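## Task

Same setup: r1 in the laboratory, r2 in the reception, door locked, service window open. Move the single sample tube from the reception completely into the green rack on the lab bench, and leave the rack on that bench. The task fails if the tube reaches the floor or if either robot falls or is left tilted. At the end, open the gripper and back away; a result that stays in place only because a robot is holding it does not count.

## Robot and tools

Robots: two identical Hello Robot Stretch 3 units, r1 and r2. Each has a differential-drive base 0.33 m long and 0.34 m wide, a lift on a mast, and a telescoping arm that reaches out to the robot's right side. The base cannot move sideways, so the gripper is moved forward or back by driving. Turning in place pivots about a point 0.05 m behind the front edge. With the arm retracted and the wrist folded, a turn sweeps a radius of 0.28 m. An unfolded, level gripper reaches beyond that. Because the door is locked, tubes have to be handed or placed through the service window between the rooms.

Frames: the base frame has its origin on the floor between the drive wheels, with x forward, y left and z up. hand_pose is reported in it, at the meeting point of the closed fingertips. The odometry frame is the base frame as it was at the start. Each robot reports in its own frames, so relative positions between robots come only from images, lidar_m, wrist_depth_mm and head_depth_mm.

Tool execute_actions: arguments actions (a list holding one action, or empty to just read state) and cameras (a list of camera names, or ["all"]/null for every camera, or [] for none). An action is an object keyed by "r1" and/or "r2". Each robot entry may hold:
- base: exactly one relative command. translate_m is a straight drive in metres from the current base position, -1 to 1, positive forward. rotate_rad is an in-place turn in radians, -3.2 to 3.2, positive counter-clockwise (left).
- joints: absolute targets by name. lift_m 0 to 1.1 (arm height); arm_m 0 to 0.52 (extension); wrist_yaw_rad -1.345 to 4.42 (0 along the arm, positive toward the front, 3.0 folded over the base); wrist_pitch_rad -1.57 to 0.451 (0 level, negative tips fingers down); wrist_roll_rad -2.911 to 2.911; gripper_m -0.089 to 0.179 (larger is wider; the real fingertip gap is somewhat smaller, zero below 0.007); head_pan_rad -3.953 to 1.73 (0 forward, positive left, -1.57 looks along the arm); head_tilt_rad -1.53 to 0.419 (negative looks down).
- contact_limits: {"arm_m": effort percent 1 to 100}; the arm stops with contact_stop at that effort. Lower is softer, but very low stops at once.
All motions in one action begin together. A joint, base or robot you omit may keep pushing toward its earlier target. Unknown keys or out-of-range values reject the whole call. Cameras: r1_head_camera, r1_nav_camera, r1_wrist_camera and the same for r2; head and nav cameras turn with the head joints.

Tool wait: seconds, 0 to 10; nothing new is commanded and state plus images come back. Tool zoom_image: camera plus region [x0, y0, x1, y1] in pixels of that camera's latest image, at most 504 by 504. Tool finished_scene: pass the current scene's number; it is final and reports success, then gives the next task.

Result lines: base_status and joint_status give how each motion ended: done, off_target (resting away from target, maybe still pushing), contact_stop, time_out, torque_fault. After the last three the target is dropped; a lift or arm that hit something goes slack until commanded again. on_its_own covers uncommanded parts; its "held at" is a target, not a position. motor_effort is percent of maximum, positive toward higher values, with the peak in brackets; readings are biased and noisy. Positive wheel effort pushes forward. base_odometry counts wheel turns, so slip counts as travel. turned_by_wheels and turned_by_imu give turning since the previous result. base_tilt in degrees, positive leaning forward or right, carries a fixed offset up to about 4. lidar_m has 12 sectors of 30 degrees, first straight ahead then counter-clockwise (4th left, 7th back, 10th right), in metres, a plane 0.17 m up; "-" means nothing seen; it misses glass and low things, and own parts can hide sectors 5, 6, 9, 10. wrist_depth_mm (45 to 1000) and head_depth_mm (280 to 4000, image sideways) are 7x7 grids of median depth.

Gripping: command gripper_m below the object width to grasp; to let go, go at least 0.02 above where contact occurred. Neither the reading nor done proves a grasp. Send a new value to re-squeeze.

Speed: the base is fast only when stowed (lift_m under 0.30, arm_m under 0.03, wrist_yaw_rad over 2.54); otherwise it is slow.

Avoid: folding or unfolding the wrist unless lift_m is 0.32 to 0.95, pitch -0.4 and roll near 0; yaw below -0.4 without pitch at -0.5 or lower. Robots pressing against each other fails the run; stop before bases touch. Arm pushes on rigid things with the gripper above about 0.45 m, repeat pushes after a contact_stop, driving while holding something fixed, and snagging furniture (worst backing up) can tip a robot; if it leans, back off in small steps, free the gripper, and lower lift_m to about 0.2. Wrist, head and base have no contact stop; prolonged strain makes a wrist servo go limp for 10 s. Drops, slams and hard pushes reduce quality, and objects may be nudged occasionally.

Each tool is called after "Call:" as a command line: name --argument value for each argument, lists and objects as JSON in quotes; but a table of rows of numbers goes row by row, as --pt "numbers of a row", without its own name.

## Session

Call:
execute_actions --actions '[{"r1":{"joints":{"head_pan_rad":1.57,"head_tilt_rad":-0.5}},"r2":{"joints":{"head_pan_rad":-1.57,"head_tilt_rad":-0.5}}}]' --cameras '["r1_nav_camera","r2_nav_camera"]'

Call:
execute_actions --actions '[{"r1":{"joints":{"head_pan_rad":-1.57}},"r2":{"joints":{"head_pan_rad":1.57}}}]' --cameras '["r1_nav_camera","r2_nav_camera"]'

Scene clock: 1.33 s.
r1.base_odometry: x=+0.000 y=+0.000 heading=+0.000 (m, m, rad; r1's odometry frame)
r1.turned_by_wheels: +0.000 (rad since the last result)
r1.turned_by_imu: +0.000 (rad since the last result)
r1.base_tilt: forward=-0.2 right=-1.3 (deg)
r1.lidar_m: 0.85 1.42 2.30 1.33 1.15 1.14 1.32 1.34 1.34 1.56 2.71 2.04
r1.head_depth_mm: 1941 2218 2602 2792 2080 1617 1320 / 1709 1926 2198 2467 2053 1600 1316 / 1656 1796 1881 2169 2043 1594 1307 / - - 1882 1889 1960 1579 1302 / - - 1829 1648 1817 1575 1292 / - - - 1422 1647 1569 1289 / - - 1254 1350 1473 1524 1285
r1.base_status: not commanded
r1.joint_positions: lift_m=+0.550 arm_m=-0.001 wrist_yaw_rad=+2.943 wrist_pitch_rad=-0.516 wrist_roll_rad=+0.007 gripper_m=+0.037 head_pan_rad=+1.563 head_tilt_rad=-0.494
r1.joint_status: all done
r1.motor_effort: left_wheel=+0(0) right_wheel=+0(1) lift_m=+20(19) arm_m=+1(0) wrist_yaw_rad=+0(1) wrist_pitch_rad=+8(8) wrist_roll_rad=+0(0) gripper_m=-1(0) head_pan_rad=+3(50) head_tilt_rad=-2(23) (%)
r1.hand_pose: x=+0.0204 y=+0.0625 z=+0.5415 quat_wxyz=(+0.248, +0.700, +0.111, +0.660) (m; r1's base frame)
r1.wrist_depth_mm: - - - - - - - / 943 - - - - - - / - - - - - - - / - - - - - - - / 908 900 922 886 910 888 876 / 786 773 - 778 - 774 766 / 686 679 - 677 669 670 679
r2.base_odometry: x=+0.000 y=+0.000 heading=+0.000 (m, m, rad; r2's odometry frame)
r2.turned_by_wheels: +0.000 (rad since the last result)
r2.turned_by_imu: +0.000 (rad since the last result)
r2.base_tilt: forward=-0.1 right=-0.1 (deg)
r2.lidar_m: 3.47 1.48 1.02 0.95 1.00 0.89 0.85 0.85 1.16 2.73 1.32 2.28
r2.head_depth_mm: 2169 2152 2036 2164 1925 1571 1283 / 3016 2981 3036 2676 1988 1568 1281 / 3187 3476 3689 2776 2008 1563 1280 / 3138 3420 3744 2782 1987 1542 1269 / 3126 3350 3695 2798 1984 1541 1271 / 3173 3408 3696 2765 1990 1541 1278 / 3079 3361 3588 2779 1974 1560 1274
r2.base_status: not commanded
r2.joint_positions: lift_m=+0.363 arm_m=+0.002 wrist_yaw_rad=+2.976 wrist_pitch_rad=-0.407 wrist_roll_rad=-0.010 gripper_m=+0.037 head_pan_rad=-1.563 head_tilt_rad=-0.494
r2.joint_status: all done
r2.motor_effort: left_wheel=+0(0) right_wheel=+1(1) lift_m=+25(25) arm_m=-1(1) wrist_yaw_rad=+0(1) wrist_pitch_rad=+6(7) wrist_roll_rad=-1(0) gripper_m=+1(0) head_pan_rad=-4(45) head_tilt_rad=-4(37) (%)
r2.hand_pose: x=+0.0160 y=+0.0760 z=+0.3781 quat_wxyz=(+0.200, +0.698, +0.086, +0.682) (m; r2's base frame)
r2.wrist_depth_mm: - 852 855 925 - - - / 814 887 914 - - - - / 876 - - - - - - / 897 - 923 940 903 949 944 / 712 - 738 754 736 752 765 / 596 592 - 603 630 622 619 / 513 510 521 517 519 533 539
pictures: r1_nav_camera (sideways: a quarter turn counterclockwise sets it upright), r2_nav_camera (sideways: a quarter turn counterclockwise sets it upright)
Images, in order (width x height): r1_nav_camera 672x504, r2_nav_camera 672x504.

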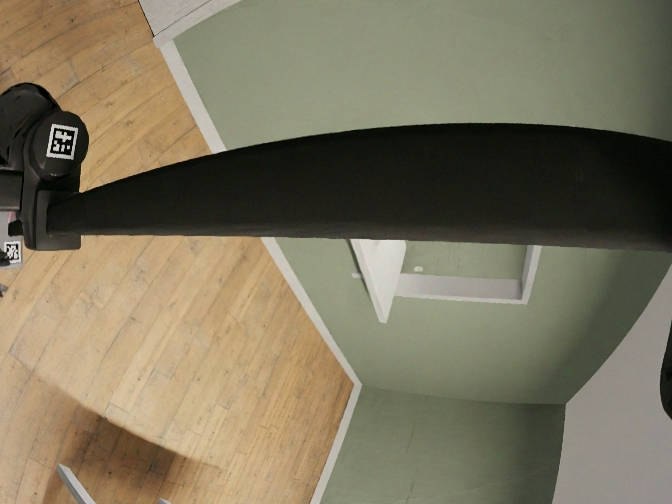

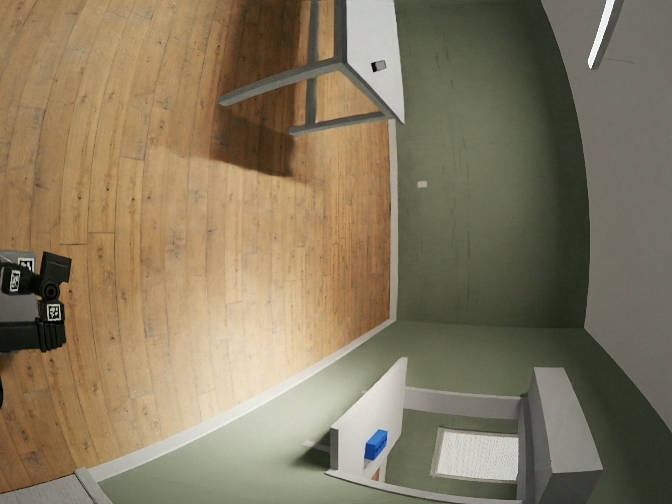

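Scene clock: 3.37 s.
r1.base_odometry: x=+0.000 y=+0.000 heading=+0.000 (m, m, rad; r1's odometry frame)
r1.turned_by_wheels: +0.000 (rad since the last result)
r1.turned_by_imu: +0.000 (rad since the last result)
r1.base_tilt: forward=-0.1 right=-1.3 (deg)
r1.lidar_m: 0.85 1.42 2.30 1.33 1.15 1.14 1.31 1.34 1.34 1.55 2.70 2.03
r1.head_depth_mm: 1254 1324 1411 1513 1629 1617 1325 / 1356 1442 1554 1678 1812 1606 1318 / 1484 1583 1721 1864 1948 1589 1310 / 1634 1767 1936 2108 2018 1586 1298 / 1828 1998 2181 2398 1991 1573 1291 / 2054 2267 2547 2624 1986 1568 1286 / 2369 2630 3013 2696 1960 1555 1283
r1.base_status: not commanded
r1.joint_positions: lift_m=+0.550 arm_m=-0.001 wrist_yaw_rad=+2.943 wrist_pitch_rad=-0.516 wrist_roll_rad=+0.007 gripper_m=+0.037 head_pan_rad=-1.563 head_tilt_rad=-0.494
r1.joint_status: all done
r1.motor_effort: left_wheel=+0(0) right_wheel=+0(0) lift_m=+19(19) arm_m=+0(0) wrist_yaw_rad=+0(0) wrist_pitch_rad=+8(8) wrist_roll_rad=+0(0) gripper_m=-1(0) head_pan_rad=-5(50) head_tilt_rad=-2(2) (%)
r1.hand_pose: x=+0.0204 y=+0.0625 z=+0.5415 quat_wxyz=(+0.248, +0.700, +0.111, +0.660) (m; r1's base frame)
r1.wrist_depth_mm: - - - - - - - / 918 - - - - - - / - - - - - - - / - - - - - - - / 904 896 932 912 933 894 878 / 789 784 - 771 - 773 770 / 677 675 - 679 661 667 666
r2.base_odometry: x=+0.000 y=+0.000 heading=+0.000 (m, m, rad; r2's odometry frame)
r2.turned_by_wheels: +0.000 (rad since the last result)
r2.turned_by_imu: +0.000 (rad since the last result)
r2.base_tilt: forward=+0.0 right=-0.1 (deg)
r2.lidar_m: 3.46 1.49 1.02 0.95 1.00 0.89 0.85 0.85 1.16 2.73 1.33 2.29
r2.head_depth_mm: 791 861 945 1052 1182 1342 1286 / 785 856 938 1044 1165 1331 1281 / 779 850 934 1043 1163 1324 1280 / 785 849 927 1030 1151 1317 1274 / 786 856 945 1033 1161 1314 1277 / 782 848 932 1034 1162 1310 1268 / 777 847 920 1021 1140 1293 1310
r2.base_status: not commanded
r2.joint_positions: lift_m=+0.363 arm_m=+0.002 wrist_yaw_rad=+2.976 wrist_pitch_rad=-0.407 wrist_roll_rad=-0.010 gripper_m=+0.037 head_pan_rad=+1.563 head_tilt_rad=-0.494
r2.joint_status: all done
r2.motor_effort: left_wheel=+0(0) right_wheel=+1(1) lift_m=+25(24) arm_m=-1(1) wrist_yaw_rad=+1(1) wrist_pitch_rad=+7(7) wrist_roll_rad=+0(1) gripper_m=+0(0) head_pan_rad=+4(47) head_tilt_rad=-4(4) (%)
r2.hand_pose: x=+0.0160 y=+0.0760 z=+0.3781 quat_wxyz=(+0.200, +0.698, +0.086, +0.682) (m; r2's base frame)
r2.wrist_depth_mm: - 819 851 929 - - - / 810 876 939 - - - - / 873 - - - - - - / 876 - 902 925 956 950 946 / 718 - 749 738 728 745 739 / 599 603 - 611 607 614 619 / 513 520 521 514 522 525 533
pictures: r1_nav_camera (sideways: a quarter turn counterclockwise sets it upright), r2_nav_camera (sideways: a quarter turn counterclockwise sets it upright)
Images, in order (width x height): r1_nav_camera 672x504, r2_nav_camera 672x504.

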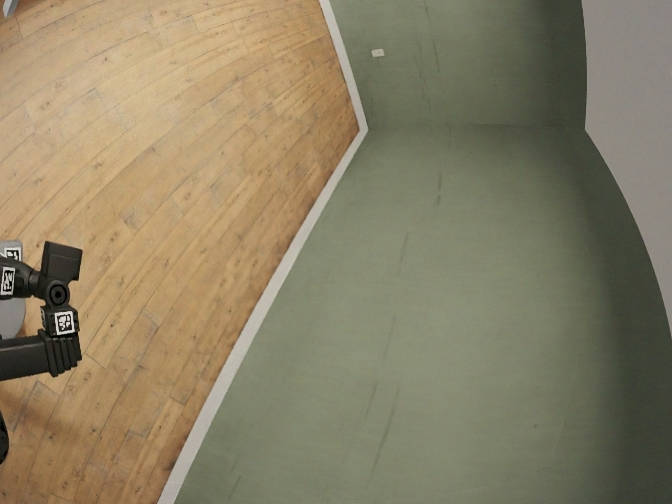

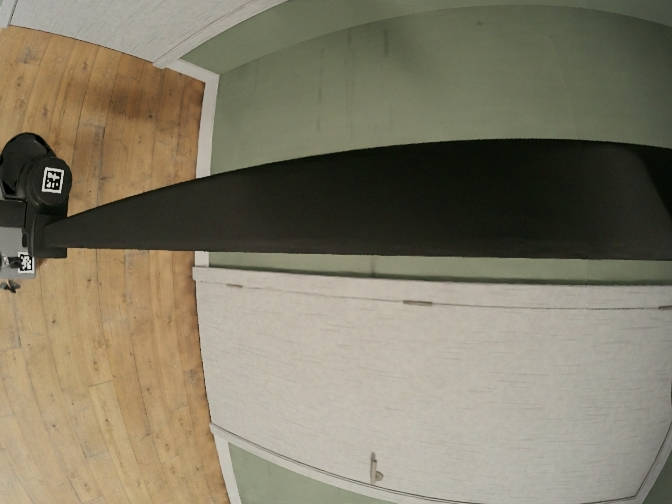

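Call:
execute_actions --actions '[{"r1":{"base":{"rotate_rad":1.25},"joints":{"lift_m":0.28}},"r2":{"base":{"rotate_rad":-0.45},"joints":{"lift_m":0.28,"head_pan_rad":-0.8}}}]' --cameras '[]'

Call:
execute_actions --actions '[{"r1":{"base":{"translate_m":1.0}},"r2":{"base":{"translate_m":1.0}}}]' --cameras '[]'

Call:
execute_actions --actions '[{"r1":{"base":{"translate_m":0.15}},"r2":{"base":{"rotate_rad":0.55}}}]' --cameras '["r2_head_camera","r2_nav_camera","r1_nav_camera"]'

Scene clock: 35.77 s.
r1.base_odometry: x=+0.000 y=+0.000 heading=+1.250 (m, m, rad; r1's odometry frame)
r1.turned_by_wheels: +1.250 (rad since the last result)
r1.turned_by_imu: +1.222 (rad since the last result)
r1.base_tilt: forward=-0.1 right=-1.3 (deg)
r1.lidar_m: 1.75 1.22 1.14 1.16 1.42 1.34 1.37 1.79 3.14 2.03 0.85 3.38
r1.head_depth_mm: 2680 2856 3099 2897 2062 1619 1326 / 2762 2967 3252 2867 2054 1603 1320 / 2927 3162 3293 2685 2023 1587 1307 / 3054 3335 1871 2773 2023 1578 1302 / 3217 3548 1811 2479 1994 1576 1291 / 3414 3744 1771 1253 1993 1564 1286 / 3606 3968 1742 1103 1902 1549 1222
r1.base_status: done
r1.joint_positions: lift_m=+0.280 arm_m=-0.001 wrist_yaw_rad=+2.943 wrist_pitch_rad=-0.517 wrist_roll_rad=+0.007 gripper_m=+0.037 head_pan_rad=-1.563 head_tilt_rad=-0.494
r1.joint_status: all done
r1.motor_effort: left_wheel=-3(6) right_wheel=+3(5) lift_m=+17(17) arm_m=+0(1) wrist_yaw_rad=+0(0) wrist_pitch_rad=+8(8) wrist_roll_rad=+0(0) gripper_m=-1(0) head_pan_rad=-5(5) head_tilt_rad=-3(1) (%)
r1.hand_pose: x=+0.0204 y=+0.0624 z=+0.2713 quat_wxyz=(+0.248, +0.700, +0.111, +0.660) (m; r1's base frame)
r1.wrist_depth_mm: - - - - - - 933 / - - - - - - 981 / 816 - 797 805 789 782 757 / 652 - 640 640 633 632 625 / 546 541 552 551 557 530 531 / 472 - - 456 - 462 460 / - - - - 394 403 399
r2.base_odometry: x=+0.000 y=+0.000 heading=-0.450 (m, m, rad; r2's odometry frame)
r2.turned_by_wheels: -0.450 (rad since the last result)
r2.turned_by_imu: -0.453 (rad since the last result)
r2.base_tilt: forward=+0.0 right=-0.1 (deg)
r2.lidar_m: 2.44 3.47 1.34 0.99 0.98 1.02 0.88 0.85 0.90 1.24 3.48 1.32
r2.head_depth_mm: 3003 3274 3573 2838 2001 1559 1284 / 3078 3347 3714 2756 2018 1564 1291 / 3199 3433 3694 2822 2007 1555 1278 / 3222 3567 3833 2837 1998 1558 1280 / 3345 3655 3862 2646 1979 1551 1277 / 3465 3748 1911 2763 1988 1560 1277 / 3602 3898 1903 1387 1847 1558 1272
r2.base_status: done
r2.joint_positions: lift_m=+0.281 arm_m=+0.002 wrist_yaw_rad=+2.976 wrist_pitch_rad=-0.409 wrist_roll_rad=-0.010 gripper_m=+0.037 head_pan_rad=-0.793 head_tilt_rad=-0.494
r2.joint_status: all done
r2.motor_effort: left_wheel=+5(10) right_wheel=-4(10) lift_m=+11(22) arm_m=-1(1) wrist_yaw_rad=+0(1) wrist_pitch_rad=+7(7) wrist_roll_rad=+0(0) gripper_m=+1(0) head_pan_rad=-4(43) head_tilt_rad=-3(4) (%)
r2.hand_pose: x=+0.0160 y=+0.0758 z=+0.2953 quat_wxyz=(+0.200, +0.698, +0.087, +0.682) (m; r2's base frame)
r2.wrist_depth_mm: - 855 982 - - - - / 714 899 - - - - - / 780 - - - - - - / 746 - 758 796 806 793 808 / 598 - 628 619 613 618 631 / 495 498 - 519 518 509 520 / 439 - - 433 433 443 440
pictures: none
No camera images: the call's "cameras" was empty. Leave "cameras" out to get every camera's image.

Scene clock: 40.87 s.
r1.base_odometry: x=+0.316 y=+0.949 heading=+1.250 (m, m, rad; r1's odometry frame)
r1.turned_by_wheels: +0.000 (rad since the last result)
r1.turned_by_imu: +0.001 (rad since the last result)
r1.base_tilt: forward=-0.1 right=-1.3 (deg)
r1.lidar_m: 1.08 0.75 0.71 0.73 0.95 2.23 2.28 2.97 0.95 1.03 2.67 2.52
r1.head_depth_mm: 3063 3270 1958 1188 1851 1614 1324 / 3197 3441 1918 1171 1963 1600 1316 / 3352 3616 3829 1161 1953 1589 1309 / 3520 3836 - 1216 1804 1482 1301 / 3718 - - 2761 2003 1567 1286 / 3473 3717 3875 2736 1978 1564 1290 / 3043 3268 3395 2687 1978 1547 1281
r1.base_status: done
r1.joint_positions: lift_m=+0.280 arm_m=-0.001 wrist_yaw_rad=+2.943 wrist_pitch_rad=-0.517 wrist_roll_rad=+0.007 gripper_m=+0.037 head_pan_rad=-1.563 head_tilt_rad=-0.494
r1.joint_status: not commanded
r1.motor_effort: left_wheel=-4(6) right_wheel=+2(7) lift_m=+17(18) arm_m=+1(0) wrist_yaw_rad=+0(0) wrist_pitch_rad=+8(8) wrist_roll_rad=+0(0) gripper_m=+1(0) head_pan_rad=-4(4) head_tilt_rad=-2(2) (%)
r1.hand_pose: x=+0.0204 y=+0.0623 z=+0.2712 quat_wxyz=(+0.248, +0.700, +0.112, +0.660) (m; r1's base frame)
r1.wrist_depth_mm: - 804 792 706 677 641 607 / - - 839 764 734 685 646 / 810 - 787 803 760 721 684 / 651 - 646 641 638 643 612 / 553 536 558 545 552 535 527 / 468 - - 461 - 462 457 / - - - - 394 402 401
r2.base_odometry: x=+0.901 y=-0.435 heading=-0.450 (m, m, rad; r2's odometry frame)
r2.turned_by_wheels: +0.000 (rad since the last result)
r2.turned_by_imu: -0.001 (rad since the last result)
r2.base_tilt: forward=-0.1 right=+0.0 (deg)
r2.lidar_m: 1.46 2.58 2.08 1.53 1.47 1.51 1.79 1.74 1.81 2.49 0.56 1.26
r2.head_depth_mm: 2626 2825 3083 2504 869 700 1279 / 2661 2955 3191 1165 833 712 1195 / 2794 2939 3235 1162 828 736 1276 / 2836 3140 3350 1159 825 1419 1281 / 2901 3181 3528 1160 830 1460 1268 / 2987 3313 3632 1146 825 1514 1271 / 3149 3391 3707 1090 823 1549 1271
r2.base_status: done
r2.joint_positions: lift_m=+0.281 arm_m=+0.002 wrist_yaw_rad=+2.976 wrist_pitch_rad=-0.409 wrist_roll_rad=-0.010 gripper_m=+0.037 head_pan_rad=-0.793 head_tilt_rad=-0.494
r2.joint_status: not commanded
r2.motor_effort: left_wheel=+4(13) right_wheel=-4(9) lift_m=+12(12) arm_m=-1(1) wrist_yaw_rad=+0(0) wrist_pitch_rad=+7(7) wrist_roll_rad=+0(1) gripper_m=+0(0) head_pan_rad=-3(3) head_tilt_rad=-3(3) (%)
r2.hand_pose: x=+0.0160 y=+0.0758 z=+0.2953 quat_wxyz=(+0.200, +0.698, +0.087, +0.682) (m; r2's base frame)
r2.wrist_depth_mm: - - - - - - - / - - - - - - - / - - - - - - - / 749 - 752 765 776 801 820 / 596 - 631 612 618 630 639 / 498 505 - 526 521 522 517 / 442 - - 431 432 440 449
pictures: none
No camera images: the call's "cameras" was empty. Leave "cameras" out to get every camera's image.

Scene clock: 43.00 s.
r1.base_odometry: x=+0.363 y=+1.091 heading=+1.249 (m, m, rad; r1's odometry frame)
r1.turned_by_wheels: +0.000 (rad since the last result)
r1.turned_by_imu: +0.000 (rad since the last result)
r1.base_tilt: forward=-0.1 right=-1.3 (deg)
r1.lidar_m: 0.98 0.68 0.65 0.66 0.87 1.98 2.41 3.14 1.04 1.05 2.52 2.38
r1.head_depth_mm: 3119 3344 1952 1184 1988 1611 1322 / 3262 3487 3707 1168 1970 1607 1315 / 3398 3703 3915 1224 1581 1501 1306 / 3592 3892 - 2787 2014 1584 1300 / 3696 3993 - 2743 2008 1570 1295 / 3272 3480 3715 2729 1987 1569 1287 / 2864 3056 3305 2706 1979 1555 1280
r1.base_status: done
r1.joint_positions: lift_m=+0.280 arm_m=-0.001 wrist_yaw_rad=+2.943 wrist_pitch_rad=-0.517 wrist_roll_rad=+0.007 gripper_m=+0.037 head_pan_rad=-1.563 head_tilt_rad=-0.494
r1.joint_status: not commanded
r1.motor_effort: left_wheel=-3(8) right_wheel=+2(6) lift_m=+17(17) arm_m=+1(0) wrist_yaw_rad=+0(0) wrist_pitch_rad=+8(8) wrist_roll_rad=+0(0) gripper_m=+0(0) head_pan_rad=-5(5) head_tilt_rad=-2(1) (%)
r1.hand_pose: x=+0.0204 y=+0.0623 z=+0.2712 quat_wxyz=(+0.248, +0.700, +0.112, +0.660) (m; r1's base frame)
r1.wrist_depth_mm: - 725 700 655 617 586 540 / 896 - 770 720 681 627 591 / 823 - 808 780 726 668 632 / 655 - 649 643 636 633 626 / 545 527 551 547 549 530 527 / 470 - - 462 - 452 454 / - - - - 395 404 405
r2.base_odometry: x=+0.901 y=-0.435 heading=+0.100 (m, m, rad; r2's odometry frame)
r2.turned_by_wheels: +0.550 (rad since the last result)
r2.turned_by_imu: +0.555 (rad since the last result)
r2.base_tilt: forward=+0.0 right=+0.0 (deg)
r2.lidar_m: 2.58 2.02 1.52 1.45 1.53 1.77 1.74 1.83 2.58 0.56 1.27 1.46
r2.head_depth_mm: 3055 3249 3481 1162 835 717 1288 / 3296 3538 3863 1172 834 1462 1289 / 3186 3538 3713 1076 875 1562 1269 / 2881 3149 3286 1162 1774 1565 1275 / 2652 2875 3032 1149 1989 1563 1283 / 2509 2683 2845 1303 1980 1559 1282 / 2286 2453 2602 1544 1903 1544 1270
r2.base_status: done
r2.joint_positions: lift_m=+0.281 arm_m=+0.002 wrist_yaw_rad=+2.976 wrist_pitch_rad=-0.409 wrist_roll_rad=-0.010 gripper_m=+0.037 head_pan_rad=-0.793 head_tilt_rad=-0.494
r2.joint_status: not commanded
r2.motor_effort: left_wheel=-5(12) right_wheel=+5(12) lift_m=+11(11) arm_m=-1(1) wrist_yaw_rad=+0(0) wrist_pitch_rad=+7(7) wrist_roll_rad=+0(0) gripper_m=+0(0) head_pan_rad=-4(4) head_tilt_rad=-3(3) (%)
r2.hand_pose: x=+0.0160 y=+0.0758 z=+0.2953 quat_wxyz=(+0.200, +0.698, +0.087, +0.682) (m; r2's base frame)
r2.wrist_depth_mm: - - - - - - - / - - - - - - - / - - - - - - - / 744 - 755 786 797 803 833 / 597 - 631 612 613 624 632 / 498 496 - 518 512 524 527 / 442 - - 434 443 442 445
pictures: r1_nav_camera (sideways: a quarter turn counterclockwise sets it upright), r2_head_camera (sideways: a quarter turn clockwise sets it upright), r2_nav_camera (sideways: a quarter turn counterclockwise sets it upright)
Images, in order (width x height): r1_nav_camera 672x504, r2_head_camera 896x504, r2_nav_camera 672x504.

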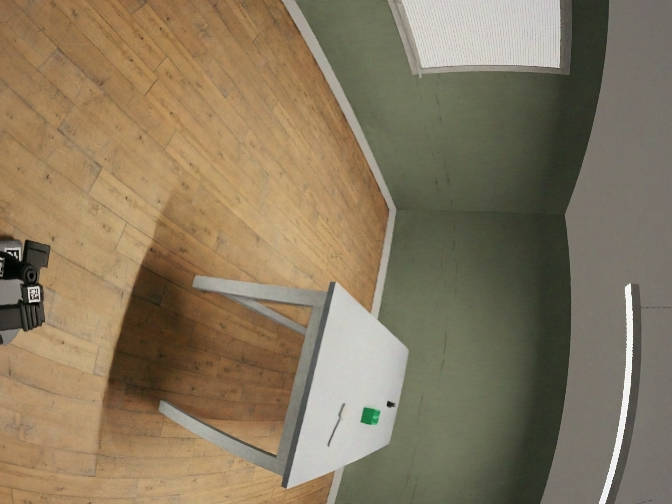

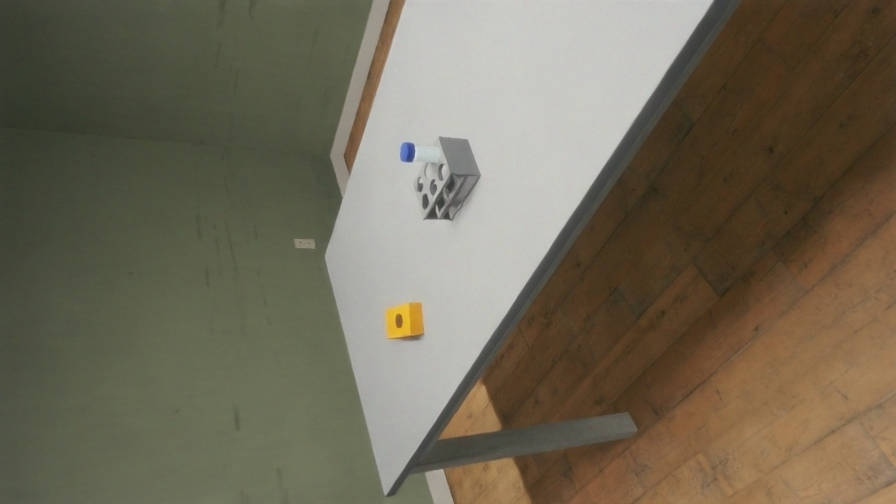

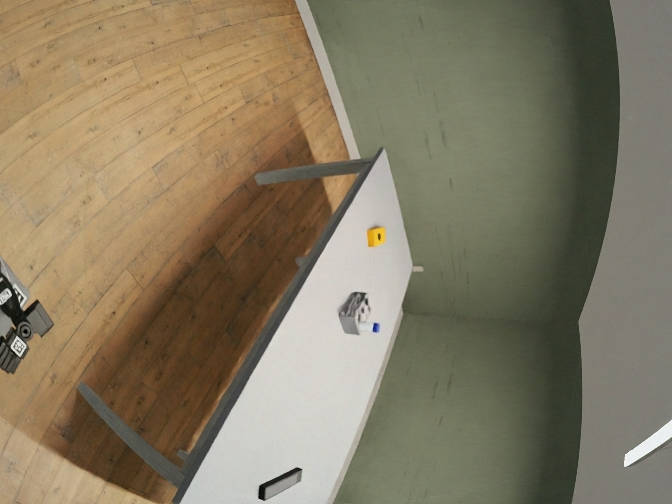

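Call:
execute_actions --actions '[{"r1":{"base":{"rotate_rad":2.77}},"r2":{"base":{"translate_m":0.62},"joints":{"lift_m":0.82,"head_pan_rad":-1.57,"head_tilt_rad":-0.7}}}]' --cameras '[]'

Call:
execute_actions --actions '[{"r1":{"joints":{"lift_m":0.9,"wrist_pitch_rad":-0.4,"head_tilt_rad":-0.7}},"r2":{"joints":{"wrist_yaw_rad":0,"wrist_pitch_rad":-0.22,"gripper_m":0.08,"arm_m":0.2}}}]' --cameras '["r2_wrist_camera","r1_head_camera"]'

Scene clock: 50.63 s.
r1.base_odometry: x=+0.363 y=+1.091 heading=-2.264 (m, m, rad; r1's odometry frame)
r1.turned_by_wheels: +2.770 (rad since the last result)
r1.turned_by_imu: +2.707 (rad since the last result)
r1.base_tilt: forward=-0.1 right=-1.3 (deg)
r1.lidar_m: 2.36 2.51 1.04 1.05 1.06 2.44 2.01 0.86 0.66 0.65 0.69 0.99
r1.head_depth_mm: - - - 2887 864 675 970 / - - 3919 2723 856 669 988 / - - 3852 2836 831 666 1002 / - - 3597 2785 790 661 1016 / - - - 2726 799 657 1034 / - - - 2734 830 653 1053 / - - - 2698 823 649 1067
r1.base_status: done
r1.joint_positions: lift_m=+0.280 arm_m=-0.001 wrist_yaw_rad=+2.943 wrist_pitch_rad=-0.517 wrist_roll_rad=+0.007 gripper_m=+0.037 head_pan_rad=-1.563 head_tilt_rad=-0.494
r1.joint_status: not commanded
r1.motor_effort: left_wheel=-3(8) right_wheel=+3(7) lift_m=+18(18) arm_m=+0(1) wrist_yaw_rad=+0(0) wrist_pitch_rad=+8(8) wrist_roll_rad=+0(0) gripper_m=+0(0) head_pan_rad=-4(5) head_tilt_rad=-2(2) (%)
r1.hand_pose: x=+0.0204 y=+0.0623 z=+0.2712 quat_wxyz=(+0.248, +0.700, +0.112, +0.660) (m; r1's base frame)
r1.wrist_depth_mm: - - - - - - - / - - - - - - - / 804 - 804 792 803 791 780 / 646 - 653 644 634 639 618 / 541 536 560 544 558 531 533 / 477 - - 459 - 453 453 / - - - - 392 401 402
r2.base_odometry: x=+1.518 y=-0.373 heading=+0.100 (m, m, rad; r2's odometry frame)
r2.turned_by_wheels: +0.000 (rad since the last result)
r2.turned_by_imu: +0.000 (rad since the last result)
r2.base_tilt: forward=+0.0 right=-0.1 (deg)
r2.lidar_m: 1.96 1.99 1.50 1.45 1.52 2.14 2.35 0.89 1.27 1.24 1.30 0.92
r2.head_depth_mm: 2730 3046 1131 842 1498 1391 - / 2710 3037 1132 838 1546 1389 - / 2806 3126 1135 840 1535 1351 - / 2833 3130 1131 842 1533 1395 - / 2753 3095 1134 841 1535 1382 - / 2788 3133 1124 842 1529 1336 1154 / 2823 3137 1111 836 1515 1338 1156
r2.base_status: done
r2.joint_positions: lift_m=+0.819 arm_m=+0.002 wrist_yaw_rad=+2.976 wrist_pitch_rad=-0.409 wrist_roll_rad=-0.010 gripper_m=+0.037 head_pan_rad=-1.563 head_tilt_rad=-0.691
r2.joint_status: all done
r2.motor_effort: left_wheel=-3(12) right_wheel=+4(14) lift_m=+33(35) arm_m=-1(1) wrist_yaw_rad=+0(0) wrist_pitch_rad=+7(7) wrist_roll_rad=-1(0) gripper_m=+0(1) head_pan_rad=-4(44) head_tilt_rad=-5(27) (%)
r2.hand_pose: x=+0.0160 y=+0.0758 z=+0.8341 quat_wxyz=(+0.200, +0.698, +0.087, +0.682) (m; r2's base frame)
r2.wrist_depth_mm: - - - - - - - / - - - - - - - / - - - - - - - / - - - - - - - / - - - - - - - / - - - - - - - / 974 974 954 - - - -
pictures: none
No camera images: the call's "cameras" was empty. Leave "cameras" out to get every camera's image.

Scene clock: 57.10 s.
r1.base_odometry: x=+0.363 y=+1.091 heading=-2.264 (m, m, rad; r1's odometry frame)
r1.turned_by_wheels: +0.000 (rad since the last result)
r1.turned_by_imu: +0.000 (rad since the last result)
r1.base_tilt: forward=-0.2 right=-1.3 (deg)
r1.lidar_m: 2.36 2.50 1.04 1.05 1.06 2.44 2.02 0.86 0.66 0.65 0.69 0.99
r1.head_depth_mm: - - 2837 869 696 - - / - 3116 2663 863 710 - 1128 / 3296 3670 2759 825 684 - - / 3216 3549 2695 795 679 - - / - - 2703 816 677 - 1124 / - 3721 2661 834 690 1185 1144 / - 3914 2626 828 688 1251 1158
r1.base_status: not commanded
r1.joint_positions: lift_m=+0.900 arm_m=-0.001 wrist_yaw_rad=+2.943 wrist_pitch_rad=-0.422 wrist_roll_rad=+0.007 gripper_m=+0.037 head_pan_rad=-1.563 head_tilt_rad=-0.691
r1.joint_status: all done
r1.motor_effort: left_wheel=-3(3) right_wheel=+2(2) lift_m=+21(26) arm_m=+0(0) wrist_yaw_rad=+0(0) wrist_pitch_rad=+13(15) wrist_roll_rad=+0(0) gripper_m=+1(1) head_pan_rad=-4(5) head_tilt_rad=-3(18) (%)
r1.hand_pose: x=+0.0230 y=+0.0751 z=+0.9116 quat_wxyz=(+0.217, +0.705, +0.078, +0.671) (m; r1's base frame)
r1.wrist_depth_mm: - - - - - - - / - - - - - - - / - - - - - - - / - - - - - - - / - - - - - - - / - - - - - - - / - - - - - - -
r2.base_odometry: x=+1.518 y=-0.373 heading=+0.100 (m, m, rad; r2's odometry frame)
r2.turned_by_wheels: +0.000 (rad since the last result)
r2.turned_by_imu: +0.001 (rad since the last result)
r2.base_tilt: forward=-0.1 right=+0.0 (deg)
r2.lidar_m: 1.96 1.99 1.50 1.46 1.53 2.15 2.36 0.89 1.27 1.23 1.30 0.93
r2.head_depth_mm: 2744 3012 1130 873 - - 1120 / 2750 3127 1136 907 - 1350 1156 / 2790 3068 1131 920 - 1354 1154 / 2734 3165 1125 891 1525 1353 1157 / 2808 3147 1130 841 1537 1346 1153 / 2804 3097 1124 834 1535 1344 1154 / 2851 3125 1124 838 1525 1342 1156
r2.base_status: not commanded
r2.joint_positions: lift_m=+0.819 arm_m=+0.200 wrist_yaw_rad=+0.002 wrist_pitch_rad=-0.244 wrist_roll_rad=-0.010 gripper_m=+0.080 head_pan_rad=-1.563 head_tilt_rad=-0.691
r2.joint_status: all done
r2.motor_effort: left_wheel=-4(4) right_wheel=+4(4) lift_m=+34(33) arm_m=+2(4) wrist_yaw_rad=-2(4) wrist_pitch_rad=+11(13) wrist_roll_rad=+0(1) gripper_m=+0(88) head_pan_rad=-3(3) head_tilt_rad=-5(5) (%)
r2.hand_pose: x=-0.0210 y=-0.5875 z=+0.8727 quat_wxyz=(+0.706, +0.088, -0.698, -0.085) (m; r2's base frame)
r2.wrist_depth_mm: - - - - - - - / - - - - - - - / 854 829 - - - - - / 527 528 498 469 546 550 540 / 379 382 381 378 410 394 402 / 298 299 300 305 318 305 306 / 245 240 246 249 240 250 253
pictures: r1_head_camera (sideways: a quarter turn clockwise sets it upright), r2_wrist_camera
Images, in order (width x height): r1_head_camera 896x504, r2_wrist_camera 644x364.

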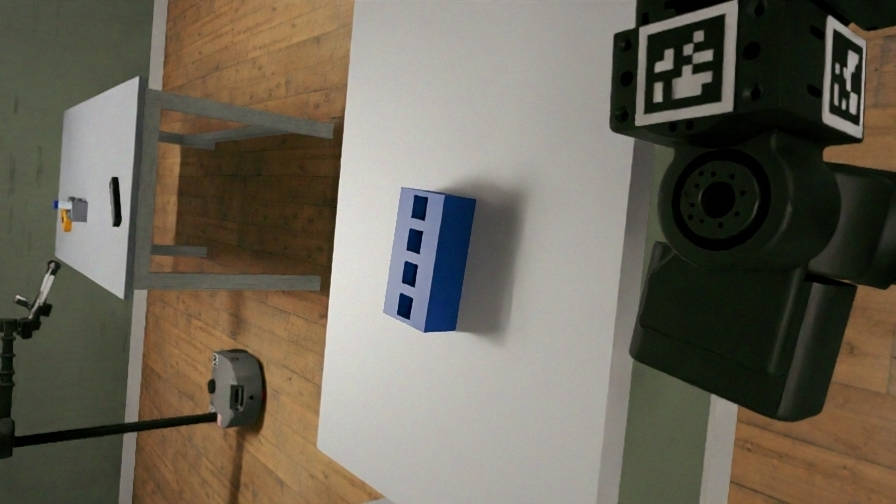

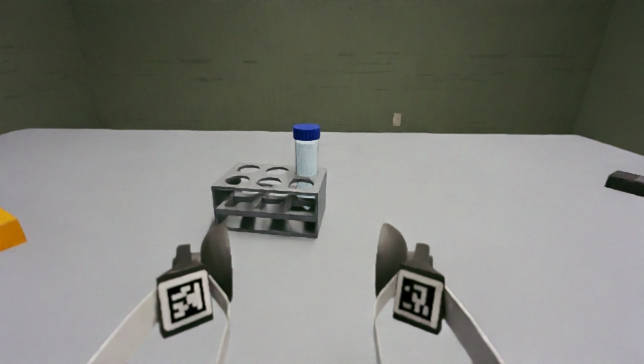

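Call:
execute_actions --actions '[{"r1":{"joints":{"wrist_yaw_rad":0,"gripper_m":0.08}},"r2":{"base":{"translate_m":0.01},"joints":{"lift_m":0.812,"arm_m":0.43}}}]' --cameras '["r2_wrist_camera"]'

Scene clock: 60.27 s.
r1.base_odometry: x=+0.363 y=+1.091 heading=-2.264 (m, m, rad; r1's odometry frame)
r1.turned_by_wheels: +0.000 (rad since the last result)
r1.turned_by_imu: +0.000 (rad since the last result)
r1.base_tilt: forward=-0.1 right=-1.3 (deg)
r1.lidar_m: 2.36 2.51 1.04 1.04 1.06 2.44 2.02 0.86 0.66 0.65 0.69 0.99
r1.head_depth_mm: - - 2821 869 695 - - / - 3139 2670 863 708 - - / 3277 3640 2797 828 727 - - / 2816 3604 2650 795 722 - - / - 3992 2709 813 674 1208 1175 / - 3715 2674 834 689 1229 1164 / - 3871 2637 829 688 1254 1164
r1.base_status: not commanded
r1.joint_positions: lift_m=+0.900 arm_m=-0.001 wrist_yaw_rad=+0.002 wrist_pitch_rad=-0.422 wrist_roll_rad=+0.007 gripper_m=+0.080 head_pan_rad=-1.563 head_tilt_rad=-0.691
r1.joint_status: all done
r1.motor_effort: left_wheel=-4(4) right_wheel=+2(3) lift_m=+21(21) arm_m=-1(0) wrist_yaw_rad=-1(2) wrist_pitch_rad=+13(13) wrist_roll_rad=+0(0) gripper_m=-1(80) head_pan_rad=-4(5) head_tilt_rad=-3(2) (%)
r1.hand_pose: x=-0.0210 y=-0.3682 z=+0.9116 quat_wxyz=(+0.690, +0.149, -0.693, -0.148) (m; r1's base frame)
r1.wrist_depth_mm: 471 - - - - - - / 476 - - - - - - / 481 681 668 669 663 643 696 / 494 512 481 464 505 506 509 / 409 408 430 409 418 405 407 / 345 348 345 344 344 348 343 / 314 307 303 297 295 288 295
r2.base_odometry: x=+1.527 y=-0.372 heading=+0.100 (m, m, rad; r2's odometry frame)
r2.turned_by_wheels: +0.000 (rad since the last result)
r2.turned_by_imu: +0.000 (rad since the last result)
r2.base_tilt: forward=-0.1 right=-0.1 (deg)
r2.lidar_m: 1.95 1.99 1.50 1.45 1.52 2.14 2.37 0.90 1.27 1.24 1.30 0.92
r2.head_depth_mm: 2684 3036 1134 878 - - 1138 / 2756 3083 1217 - 1530 1336 1158 / 2717 3088 1254 807 1531 1350 1161 / 2761 3060 1183 824 1533 1350 1148 / 2821 3174 1132 841 1527 1343 1154 / 2848 3173 1123 833 1533 1340 1155 / 2792 3219 1126 836 1533 1354 1145
r2.base_status: done
r2.joint_positions: lift_m=+0.813 arm_m=+0.430 wrist_yaw_rad=+0.001 wrist_pitch_rad=-0.244 wrist_roll_rad=-0.010 gripper_m=+0.080 head_pan_rad=-1.563 head_tilt_rad=-0.691
r2.joint_status: all done
r2.motor_effort: left_wheel=-3(6) right_wheel=+5(10) lift_m=+11(31) arm_m=+2(2) wrist_yaw_rad=+0(2) wrist_pitch_rad=+11(11) wrist_roll_rad=+0(1) gripper_m=+0(0) head_pan_rad=-3(4) head_tilt_rad=-5(5) (%)
r2.hand_pose: x=-0.0213 y=-0.8175 z=+0.8660 quat_wxyz=(+0.706, +0.087, -0.698, -0.086) (m; r2's base frame)
r2.wrist_depth_mm: - - - - - - - / - - - - - - - / - - - - - - - / 499 514 519 520 520 526 536 / 362 364 391 175 391 381 377 / 285 286 224 190 306 294 297 / 235 192 173 189 233 242 243
pictures: r2_wrist_camera
Images, in order (width x height): r2_wrist_camera 644x364.

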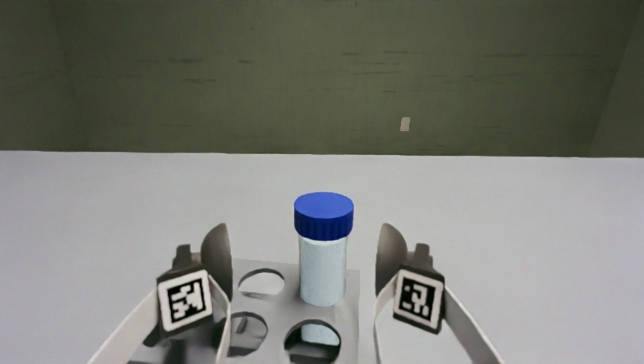

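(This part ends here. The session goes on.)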